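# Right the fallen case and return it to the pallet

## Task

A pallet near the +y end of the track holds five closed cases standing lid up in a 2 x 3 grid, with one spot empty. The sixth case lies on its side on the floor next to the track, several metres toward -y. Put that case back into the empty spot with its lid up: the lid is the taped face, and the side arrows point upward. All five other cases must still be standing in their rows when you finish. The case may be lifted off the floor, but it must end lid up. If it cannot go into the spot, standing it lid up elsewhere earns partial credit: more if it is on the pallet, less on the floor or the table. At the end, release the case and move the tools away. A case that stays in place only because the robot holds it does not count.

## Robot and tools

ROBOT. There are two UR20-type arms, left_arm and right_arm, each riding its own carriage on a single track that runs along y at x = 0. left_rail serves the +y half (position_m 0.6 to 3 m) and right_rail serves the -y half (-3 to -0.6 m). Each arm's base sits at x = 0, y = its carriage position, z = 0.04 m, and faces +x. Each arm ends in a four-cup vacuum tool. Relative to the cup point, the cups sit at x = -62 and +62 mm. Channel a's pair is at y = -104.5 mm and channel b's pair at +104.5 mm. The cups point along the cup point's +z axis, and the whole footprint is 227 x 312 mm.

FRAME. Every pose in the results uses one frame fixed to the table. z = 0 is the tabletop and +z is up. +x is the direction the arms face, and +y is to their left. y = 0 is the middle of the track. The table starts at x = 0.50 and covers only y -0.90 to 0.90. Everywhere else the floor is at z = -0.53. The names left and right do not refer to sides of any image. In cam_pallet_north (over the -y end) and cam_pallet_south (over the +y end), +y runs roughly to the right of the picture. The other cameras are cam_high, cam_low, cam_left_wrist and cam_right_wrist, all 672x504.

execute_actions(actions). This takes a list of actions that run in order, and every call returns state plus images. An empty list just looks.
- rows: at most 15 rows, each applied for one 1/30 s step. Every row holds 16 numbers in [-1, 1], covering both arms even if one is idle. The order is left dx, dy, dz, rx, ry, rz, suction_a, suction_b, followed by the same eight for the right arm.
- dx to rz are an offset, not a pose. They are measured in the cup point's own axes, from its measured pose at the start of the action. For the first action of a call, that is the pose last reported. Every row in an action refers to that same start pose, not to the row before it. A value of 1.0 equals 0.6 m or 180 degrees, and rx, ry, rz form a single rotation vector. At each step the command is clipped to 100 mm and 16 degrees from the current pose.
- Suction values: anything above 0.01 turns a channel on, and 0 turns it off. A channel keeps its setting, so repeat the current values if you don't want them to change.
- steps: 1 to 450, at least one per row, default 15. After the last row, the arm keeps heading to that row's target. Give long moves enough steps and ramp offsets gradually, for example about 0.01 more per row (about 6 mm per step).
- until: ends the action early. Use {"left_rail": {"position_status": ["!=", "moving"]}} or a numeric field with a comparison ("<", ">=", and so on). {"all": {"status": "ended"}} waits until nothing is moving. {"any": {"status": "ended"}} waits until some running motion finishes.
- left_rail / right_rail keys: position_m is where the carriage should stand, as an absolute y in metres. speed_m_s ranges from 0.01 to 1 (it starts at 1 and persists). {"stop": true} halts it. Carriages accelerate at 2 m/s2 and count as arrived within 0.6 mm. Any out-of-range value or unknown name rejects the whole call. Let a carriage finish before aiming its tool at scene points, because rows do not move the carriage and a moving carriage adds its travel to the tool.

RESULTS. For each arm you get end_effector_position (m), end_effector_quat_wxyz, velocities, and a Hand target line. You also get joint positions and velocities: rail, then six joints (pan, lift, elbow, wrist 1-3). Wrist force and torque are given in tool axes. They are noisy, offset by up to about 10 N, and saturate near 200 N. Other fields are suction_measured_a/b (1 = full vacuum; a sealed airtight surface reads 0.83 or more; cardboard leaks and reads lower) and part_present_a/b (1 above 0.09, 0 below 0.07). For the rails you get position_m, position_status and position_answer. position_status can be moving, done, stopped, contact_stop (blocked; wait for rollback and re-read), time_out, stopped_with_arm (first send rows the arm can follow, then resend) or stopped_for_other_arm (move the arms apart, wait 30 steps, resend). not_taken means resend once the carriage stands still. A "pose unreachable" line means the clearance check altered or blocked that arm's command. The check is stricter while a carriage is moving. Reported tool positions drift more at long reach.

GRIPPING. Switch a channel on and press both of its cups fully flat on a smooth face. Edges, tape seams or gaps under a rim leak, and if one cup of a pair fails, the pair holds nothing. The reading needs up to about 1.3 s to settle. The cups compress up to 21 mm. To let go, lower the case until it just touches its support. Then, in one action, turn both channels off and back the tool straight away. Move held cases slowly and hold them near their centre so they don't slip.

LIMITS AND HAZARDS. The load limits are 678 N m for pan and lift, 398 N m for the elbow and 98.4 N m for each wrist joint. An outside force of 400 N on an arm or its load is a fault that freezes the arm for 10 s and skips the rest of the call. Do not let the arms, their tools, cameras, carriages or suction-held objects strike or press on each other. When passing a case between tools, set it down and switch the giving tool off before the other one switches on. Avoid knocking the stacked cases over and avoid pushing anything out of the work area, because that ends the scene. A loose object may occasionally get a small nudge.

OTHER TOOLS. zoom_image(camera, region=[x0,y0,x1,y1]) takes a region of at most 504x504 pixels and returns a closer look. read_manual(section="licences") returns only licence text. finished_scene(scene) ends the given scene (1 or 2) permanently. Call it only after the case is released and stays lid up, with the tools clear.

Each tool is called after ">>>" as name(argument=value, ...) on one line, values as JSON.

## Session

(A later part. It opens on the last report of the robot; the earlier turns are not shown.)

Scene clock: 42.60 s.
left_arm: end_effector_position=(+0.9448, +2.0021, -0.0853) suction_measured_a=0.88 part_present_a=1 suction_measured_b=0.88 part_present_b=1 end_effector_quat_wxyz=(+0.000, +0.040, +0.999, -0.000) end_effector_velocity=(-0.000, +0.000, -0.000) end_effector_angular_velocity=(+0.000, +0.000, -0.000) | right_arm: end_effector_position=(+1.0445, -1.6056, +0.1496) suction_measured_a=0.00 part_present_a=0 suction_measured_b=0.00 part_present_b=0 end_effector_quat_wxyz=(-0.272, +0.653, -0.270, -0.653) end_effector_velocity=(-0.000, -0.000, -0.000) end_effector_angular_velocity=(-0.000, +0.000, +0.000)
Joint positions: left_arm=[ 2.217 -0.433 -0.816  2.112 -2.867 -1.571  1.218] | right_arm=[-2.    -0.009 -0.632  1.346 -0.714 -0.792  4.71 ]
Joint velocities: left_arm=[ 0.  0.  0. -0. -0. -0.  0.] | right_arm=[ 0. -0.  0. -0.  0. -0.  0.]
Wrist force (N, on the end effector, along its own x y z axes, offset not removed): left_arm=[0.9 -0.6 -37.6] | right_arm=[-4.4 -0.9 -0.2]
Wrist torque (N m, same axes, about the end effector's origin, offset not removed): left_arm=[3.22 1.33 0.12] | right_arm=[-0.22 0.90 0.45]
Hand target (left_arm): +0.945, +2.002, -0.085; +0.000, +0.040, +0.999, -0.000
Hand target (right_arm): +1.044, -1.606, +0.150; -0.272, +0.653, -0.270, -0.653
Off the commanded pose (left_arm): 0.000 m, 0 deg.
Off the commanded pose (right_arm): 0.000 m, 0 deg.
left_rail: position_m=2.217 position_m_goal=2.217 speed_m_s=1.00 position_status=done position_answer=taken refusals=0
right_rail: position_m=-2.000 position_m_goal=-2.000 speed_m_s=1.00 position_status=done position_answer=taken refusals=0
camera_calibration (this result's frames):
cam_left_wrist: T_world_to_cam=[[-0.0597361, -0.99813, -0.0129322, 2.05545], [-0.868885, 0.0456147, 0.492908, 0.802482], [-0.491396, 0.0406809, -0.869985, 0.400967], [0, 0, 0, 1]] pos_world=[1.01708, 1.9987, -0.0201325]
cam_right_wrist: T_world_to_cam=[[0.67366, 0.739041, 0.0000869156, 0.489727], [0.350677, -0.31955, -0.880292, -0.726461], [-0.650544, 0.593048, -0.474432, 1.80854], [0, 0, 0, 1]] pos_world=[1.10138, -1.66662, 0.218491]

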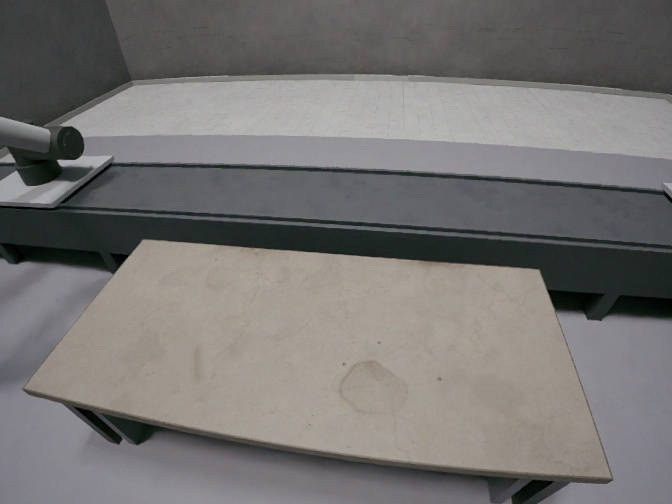

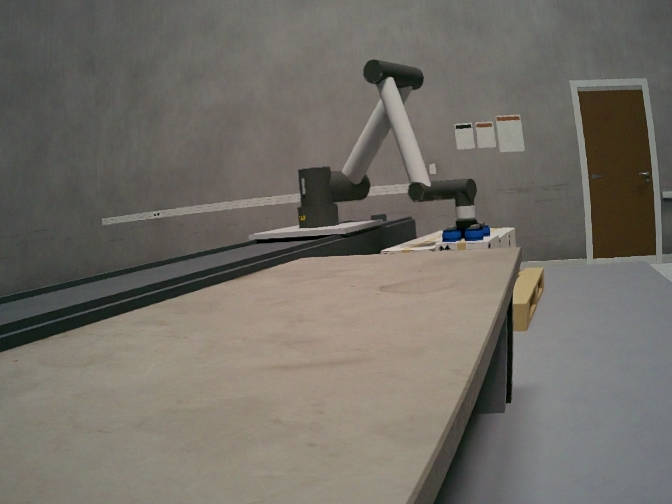

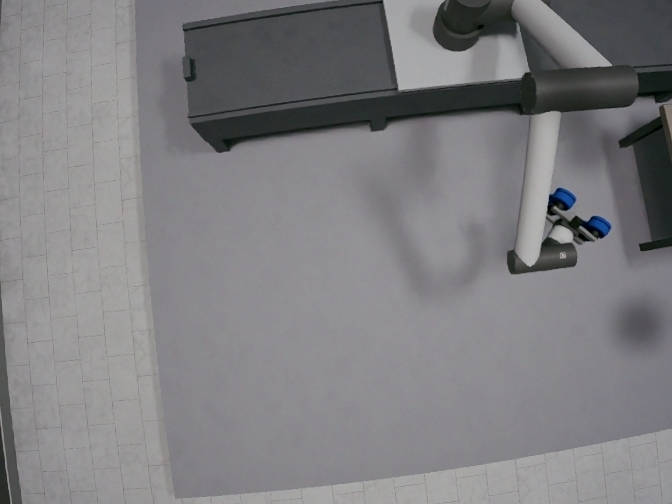

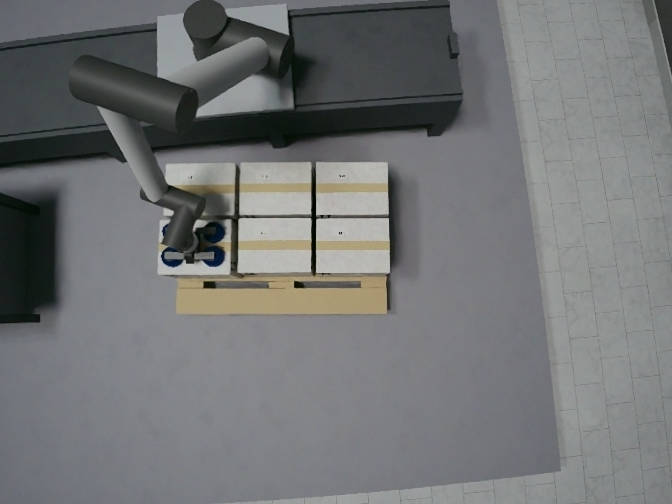

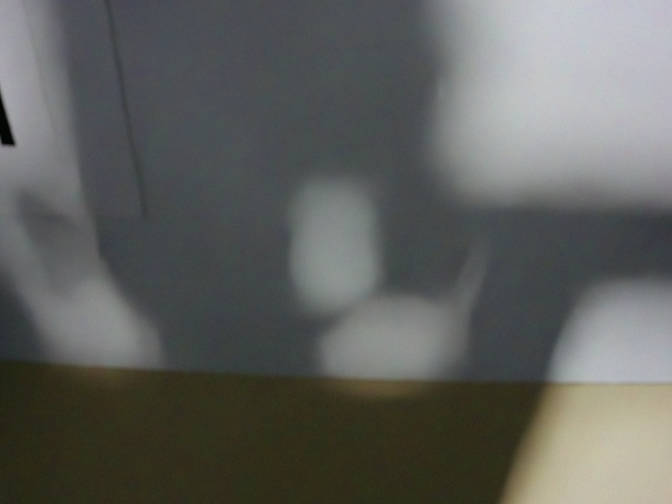

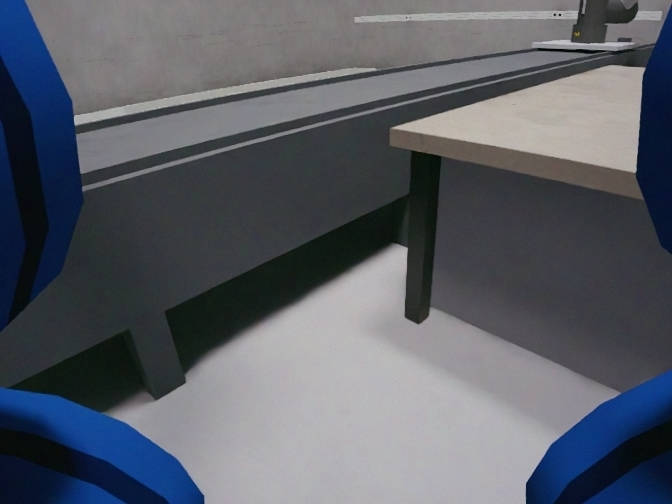

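>>> execute_actions(actions=[{"rows":[[0.024,0.014,0.038,0,0,0,1,1,0,0,0,0,0,0,0,0]],"steps":18}])

>>> execute_actions(actions=[{"rows":[[0,0,0.006,0,0,0,1,1,0,0,0,0,0,0,0,0]],"steps":10}])

Scene clock: 43.50 s.
left_arm: end_effector_position=(+0.9312, +2.0115, -0.1081) suction_measured_a=0.88 part_present_a=1 suction_measured_b=0.88 part_present_b=1 end_effector_quat_wxyz=(+0.000, +0.040, +0.999, -0.000) end_effector_velocity=(-0.000, +0.000, -0.000) end_effector_angular_velocity=(-0.000, -0.000, -0.000) | right_arm: end_effector_position=(+1.0445, -1.6056, +0.1496) suction_measured_a=0.00 part_present_a=0 suction_measured_b=0.00 part_present_b=0 end_effector_quat_wxyz=(-0.272, +0.653, -0.270, -0.653) end_effector_velocity=(-0.000, -0.000, -0.000) end_effector_angular_velocity=(+0.000, +0.000, -0.000)
Joint positions: left_arm=[ 2.217 -0.43  -0.791  2.131 -2.911 -1.571  1.221] | right_arm=[-2.    -0.009 -0.632  1.346 -0.714 -0.792  4.71 ]
Joint velocities: left_arm=[ 0.     0.     0.     0.    -0.001 -0.     0.   ] | right_arm=[ 0. -0.  0. -0. -0.  0. -0.]
Wrist force (N, on the end effector, along its own x y z axes, offset not removed): left_arm=[-4.5 3.9 -33.7] | right_arm=[-4.5 -2.0 -0.1]
Wrist torque (N m, same axes, about the end effector's origin, offset not removed): left_arm=[3.52 2.01 -0.12] | right_arm=[-0.26 0.98 0.54]
Hand target (left_arm): +0.931, +2.011, -0.108; +0.000, +0.040, +0.999, -0.000
Hand target (right_arm): +1.044, -1.606, +0.150; -0.272, +0.653, -0.270, -0.653
Off the commanded pose (left_arm): 0.000 m, 0 deg.
Off the commanded pose (right_arm): 0.000 m, 0 deg.
left_rail: position_m=2.217 position_m_goal=2.217 speed_m_s=1.00 position_status=done position_answer=taken refusals=0
right_rail: position_m=-2.000 position_m_goal=-2.000 speed_m_s=1.00 position_status=done position_answer=taken refusals=0
camera_calibration (this result's frames):
cam_left_wrist: T_world_to_cam=[[-0.0597368, -0.998131, -0.0128676, 2.0638], [-0.86888, 0.0456468, 0.492914, 0.801347], [-0.491405, 0.0406255, -0.869983, 0.374189], [0, 0, 0, 1]] pos_world=[1.00344, 2.00816, -0.0429002]
cam_right_wrist: T_world_to_cam=[[0.673661, 0.739041, 0.0000867086, 0.489727], [0.350676, -0.31955, -0.880292, -0.726461], [-0.650544, 0.593048, -0.474432, 1.80854], [0, 0, 0, 1]] pos_world=[1.10138, -1.66662, 0.218491]

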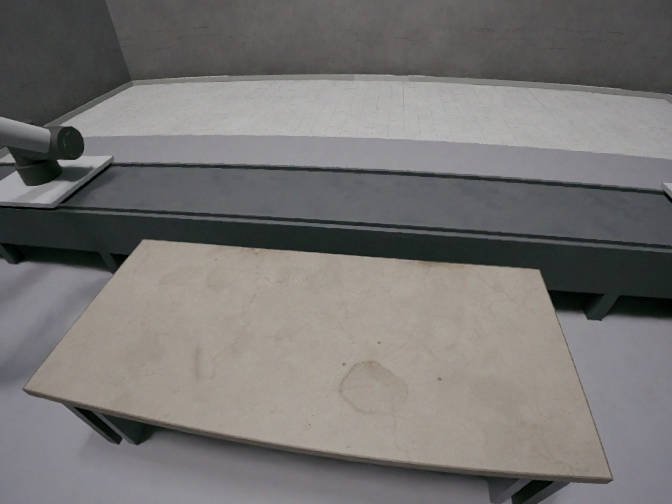

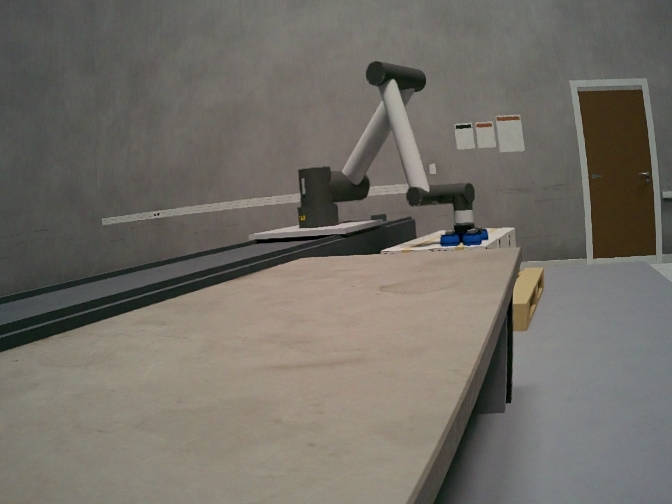

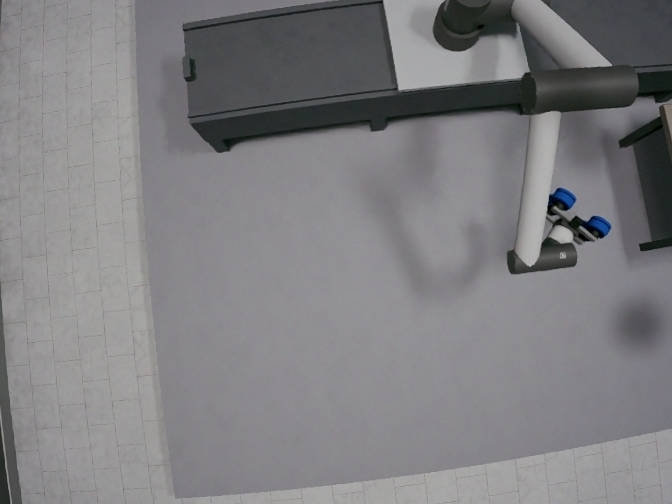

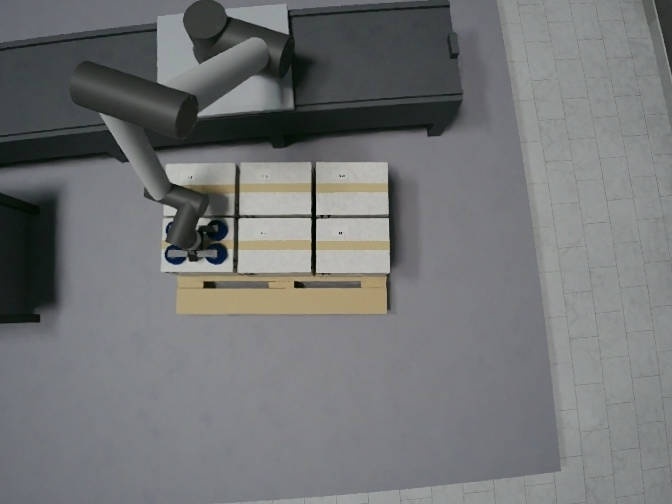

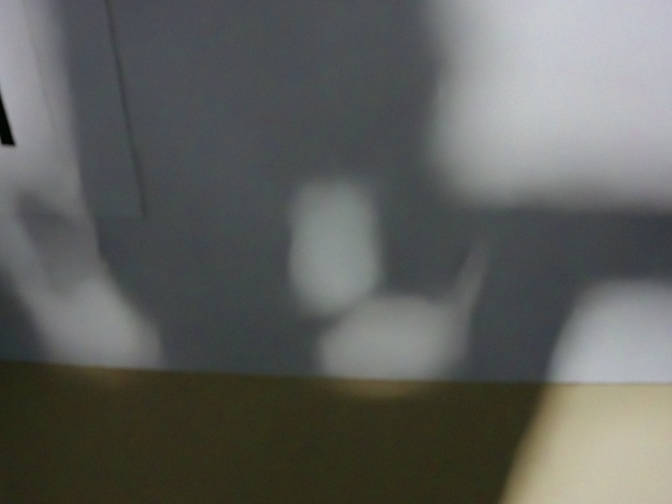

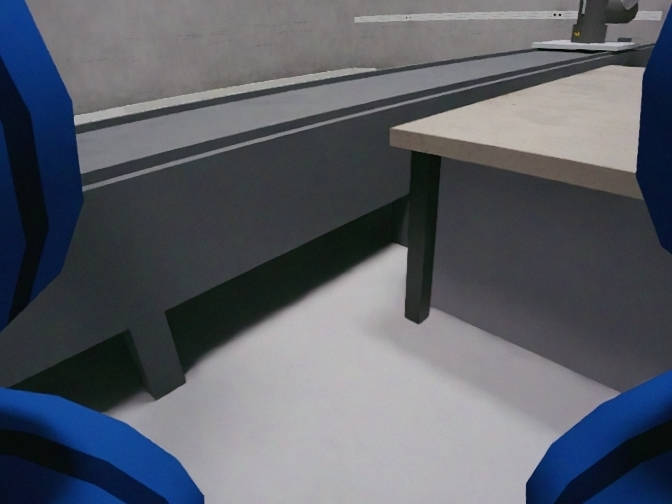

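Scene clock: 43.83 s.
left_arm: end_effector_position=(+0.9312, +2.0115, -0.1116) suction_measured_a=0.88 part_present_a=1 suction_measured_b=0.88 part_present_b=1 end_effector_quat_wxyz=(+0.000, +0.040, +0.999, -0.000) end_effector_velocity=(+0.000, -0.000, -0.001) end_effector_angular_velocity=(-0.000, -0.000, -0.000) | right_arm: end_effector_position=(+1.0445, -1.6056, +0.1496) suction_measured_a=0.00 part_present_a=0 suction_measured_b=0.00 part_present_b=0 end_effector_quat_wxyz=(-0.272, +0.653, -0.270, -0.653) end_effector_velocity=(+0.000, +0.000, -0.000) end_effector_angular_velocity=(-0.000, +0.000, +0.000)
Joint positions: left_arm=[ 2.217 -0.43  -0.787  2.13  -2.915 -1.571  1.221] | right_arm=[-2.    -0.009 -0.632  1.346 -0.714 -0.792  4.71 ]
Joint velocities: left_arm=[ 0.    -0.     0.002 -0.001 -0.002 -0.     0.   ] | right_arm=[ 0.  0.  0. -0.  0.  0.  0.]
Wrist force (N, on the end effector, along its own x y z axes, offset not removed): left_arm=[-1.9 4.6 -34.9] | right_arm=[-5.8 -5.5 -0.2]
Wrist torque (N m, same axes, about the end effector's origin, offset not removed): left_arm=[3.96 1.56 0.01] | right_arm=[-0.78 1.07 0.62]
Hand target (left_arm): +0.931, +2.011, -0.112; +0.000, +0.040, +0.999, -0.000
Hand target (right_arm): +1.044, -1.606, +0.150; -0.272, +0.653, -0.270, -0.653
Off the commanded pose (left_arm): 0.000 m, 0 deg.
Off the commanded pose (right_arm): 0.000 m, 0 deg.
left_rail: position_m=2.217 position_m_goal=2.217 speed_m_s=1.00 position_status=done position_answer=taken refusals=0
right_rail: position_m=-2.000 position_m_goal=-2.000 speed_m_s=1.00 position_status=done position_answer=taken refusals=0
camera_calibration (this result's frames):
cam_left_wrist: T_world_to_cam=[[-0.0597359, -0.998131, -0.0128808, 2.06377], [-0.868864, 0.0456382, 0.492943, 0.803049], [-0.491434, 0.0406381, -0.869966, 0.371141], [0, 0, 0, 1]] pos_world=[1.00341, 2.00818, -0.0463944]
cam_right_wrist: T_world_to_cam=[[0.67366, 0.739041, 0.0000869335, 0.489727], [0.350677, -0.31955, -0.880292, -0.726461], [-0.650544, 0.593048, -0.474432, 1.80854], [0, 0, 0, 1]] pos_world=[1.10138, -1.66662, 0.218491]

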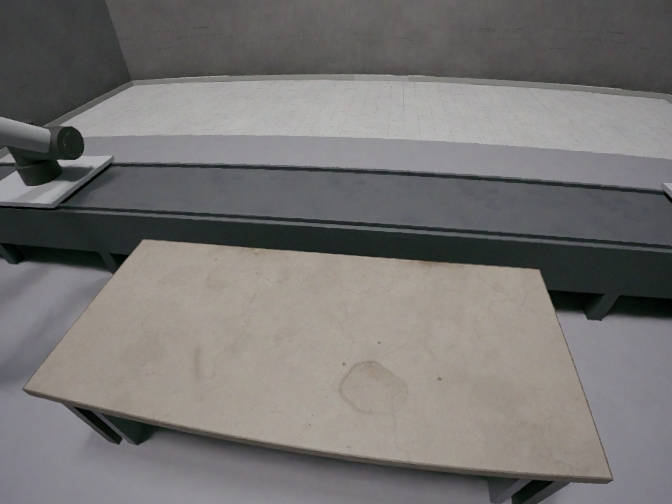

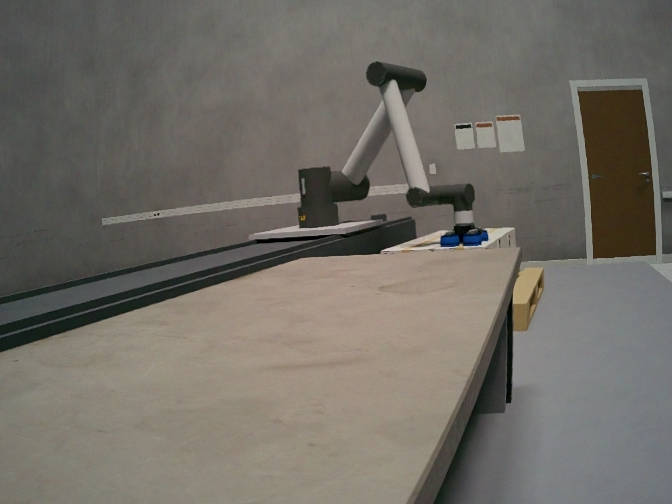

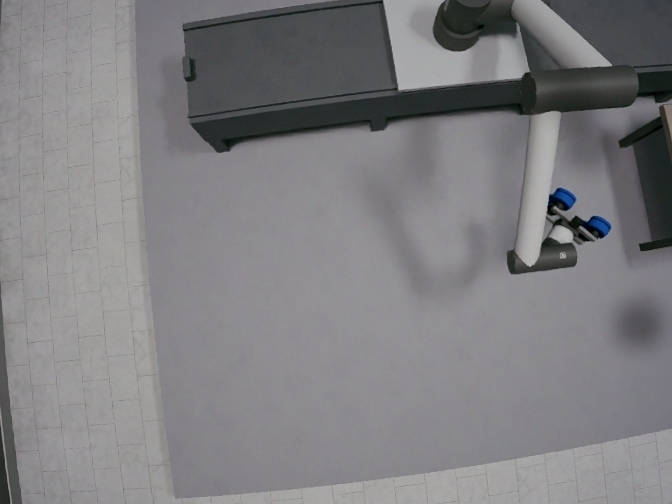

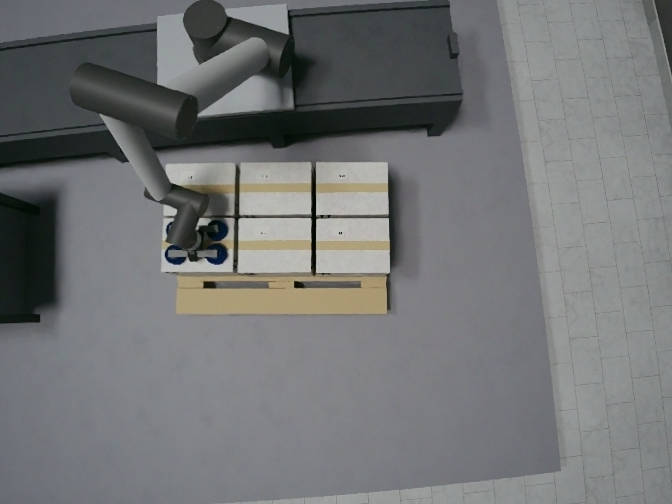

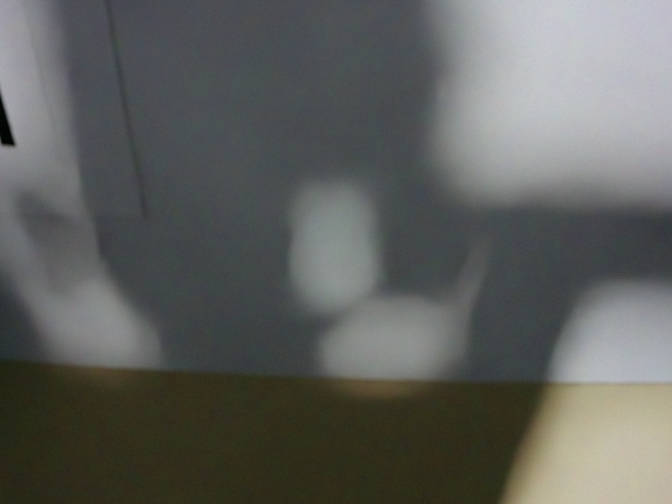

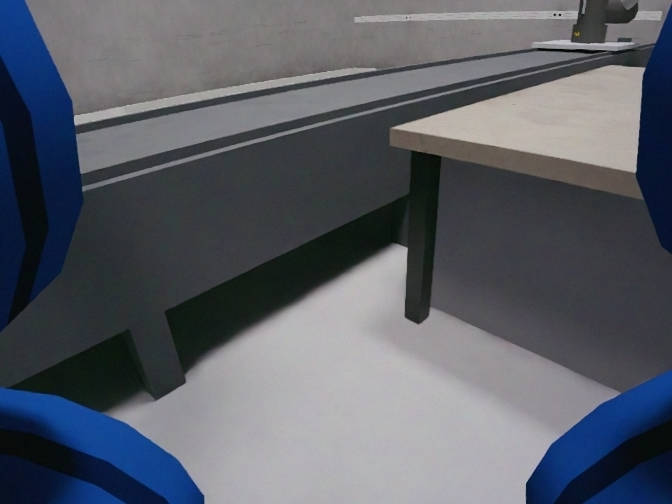

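Within a few mm; a bit more and release.

>>> execute_actions(actions=[{"rows":[[0,0,0.005,0,0,0,1,1,0,0,0,0,0,0,0,0]],"steps":8},{"rows":[[0,0,0,0,0,0,0,0,0,0,0,0,0,0,0,0],[0,0,0,0,0,0,0,0,0,0,0,0,0,0,0,0],[0,0,-0.02,0,0,0,0,0,0,0,0,0,0,0,0,0]],"steps":10},{"rows":[[0,0,-0.6,0,0,0,0,0,0,0,0,0,0,0,0,0]],"steps":30}])

>>> finished_scene(scene=1)

Scene clock: 54.63 s.
left_arm: end_effector_position=(+0.9322, +2.0112, -0.1117) suction_measured_a=0.88 part_present_a=1 suction_measured_b=0.88 part_present_b=1 end_effector_quat_wxyz=(+0.002, +0.040, +0.999, -0.000) end_effector_velocity=(+0.000, -0.000, +0.000) end_effector_angular_velocity=(+0.000, -0.000, +0.000) | right_arm: end_effector_position=(+1.0445, -1.6056, +0.1496) suction_measured_a=0.00 part_present_a=0 suction_measured_b=0.00 part_present_b=0 end_effector_quat_wxyz=(-0.272, +0.653, -0.270, -0.653) end_effector_velocity=(+0.000, -0.000, -0.000) end_effector_angular_velocity=(-0.000, +0.000, -0.000)
Joint positions: left_arm=[ 2.217 -0.43  -0.786  2.13  -2.918 -1.57   1.221] | right_arm=[-2.    -0.009 -0.632  1.346 -0.714 -0.792  4.71 ]
Joint velocities: left_arm=[ 0. -0.  0. -0. -0.  0. -0.] | right_arm=[ 0. -0.  0. -0. -0.  0.  0.]
Wrist force (N, on the end effector, along its own x y z axes, offset not removed): left_arm=[-0.4 5.9 -53.1] | right_arm=[-5.0 -3.3 0.9]
Wrist torque (N m, same axes, about the end effector's origin, offset not removed): left_arm=[-0.82 5.12 -0.31] | right_arm=[-0.41 0.97 0.44]
Hand target (left_arm): +0.932, +2.011, -0.112; +0.002, +0.040, +0.999, -0.000
Hand target (right_arm): +1.044, -1.606, +0.150; -0.272, +0.653, -0.270, -0.653
Off the commanded pose (left_arm): 0.360 m, 0 deg.
Off the commanded pose (right_arm): 0.000 m, 0 deg.
FORCE FAULT: contact force on the left arm reached its limit, and that arm stopped for 10 seconds. The contact can be on any part of that arm, not only on its tool. That arm's remaining commands of this call were not run. That arm holds still and accepts commands again. Move the arm away from the contact; if what it grips holds it there, let go first. Pushing or pulling that hard again can fault the arm again.
left_rail: position_m=2.217 position_m_goal=2.217 speed_m_s=1.00 position_status=done position_answer=taken refusals=0
right_rail: position_m=-2.000 position_m_goal=-2.000 speed_m_s=1.00 position_status=done position_answer=taken refusals=0
camera_calibration (this result's frames):
cam_left_wrist: T_world_to_cam=[[-0.0596995, -0.998141, -0.0122389, 2.06354], [-0.870251, 0.0460365, 0.490453, 0.804254], [-0.488978, 0.0399307, -0.871382, 0.370572], [0, 0, 0, 1]] pos_world=[1.0043, 2.00788, -0.0462831]
cam_right_wrist: T_world_to_cam=[[0.67366, 0.739041, 0.0000869102, 0.489727], [0.350677, -0.31955, -0.880292, -0.726461], [-0.650544, 0.593048, -0.474432, 1.80854], [0, 0, 0, 1]] pos_world=[1.10138, -1.66662, 0.218491]

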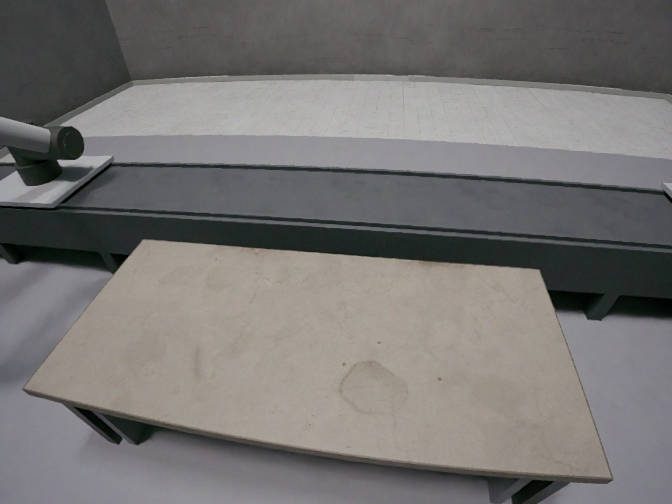

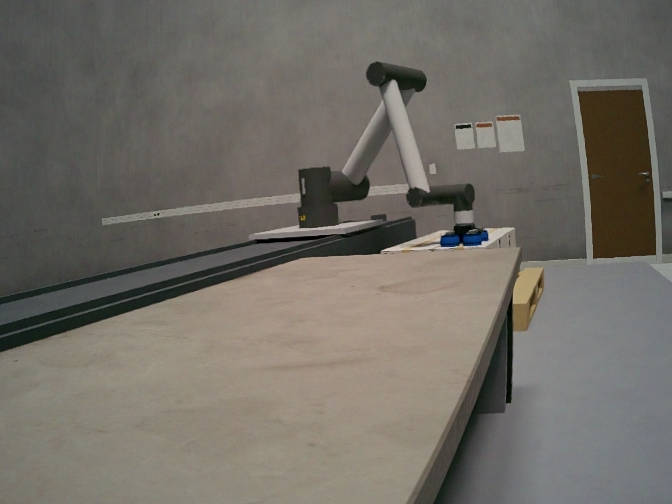

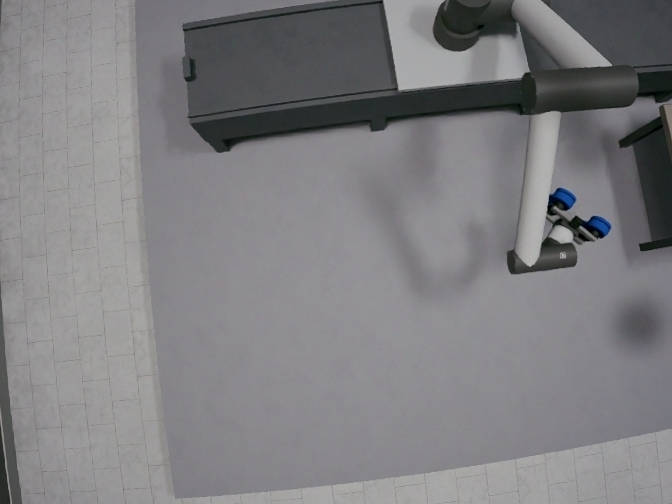

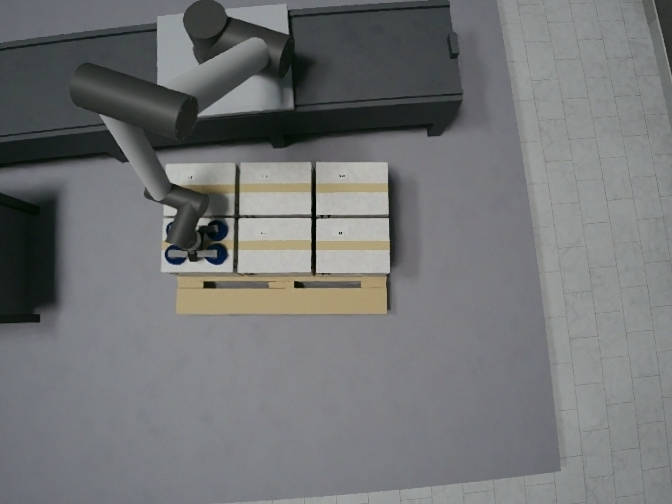

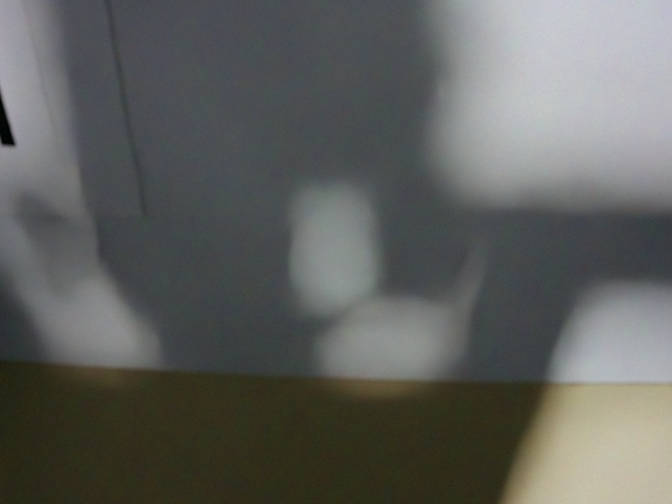

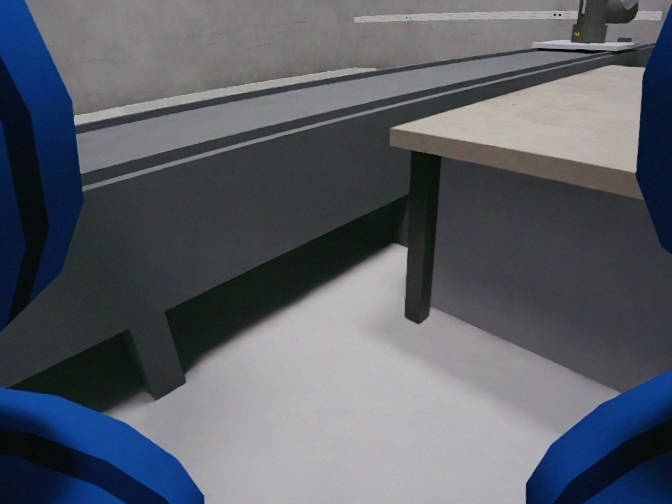

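The scene is finished: the task was done.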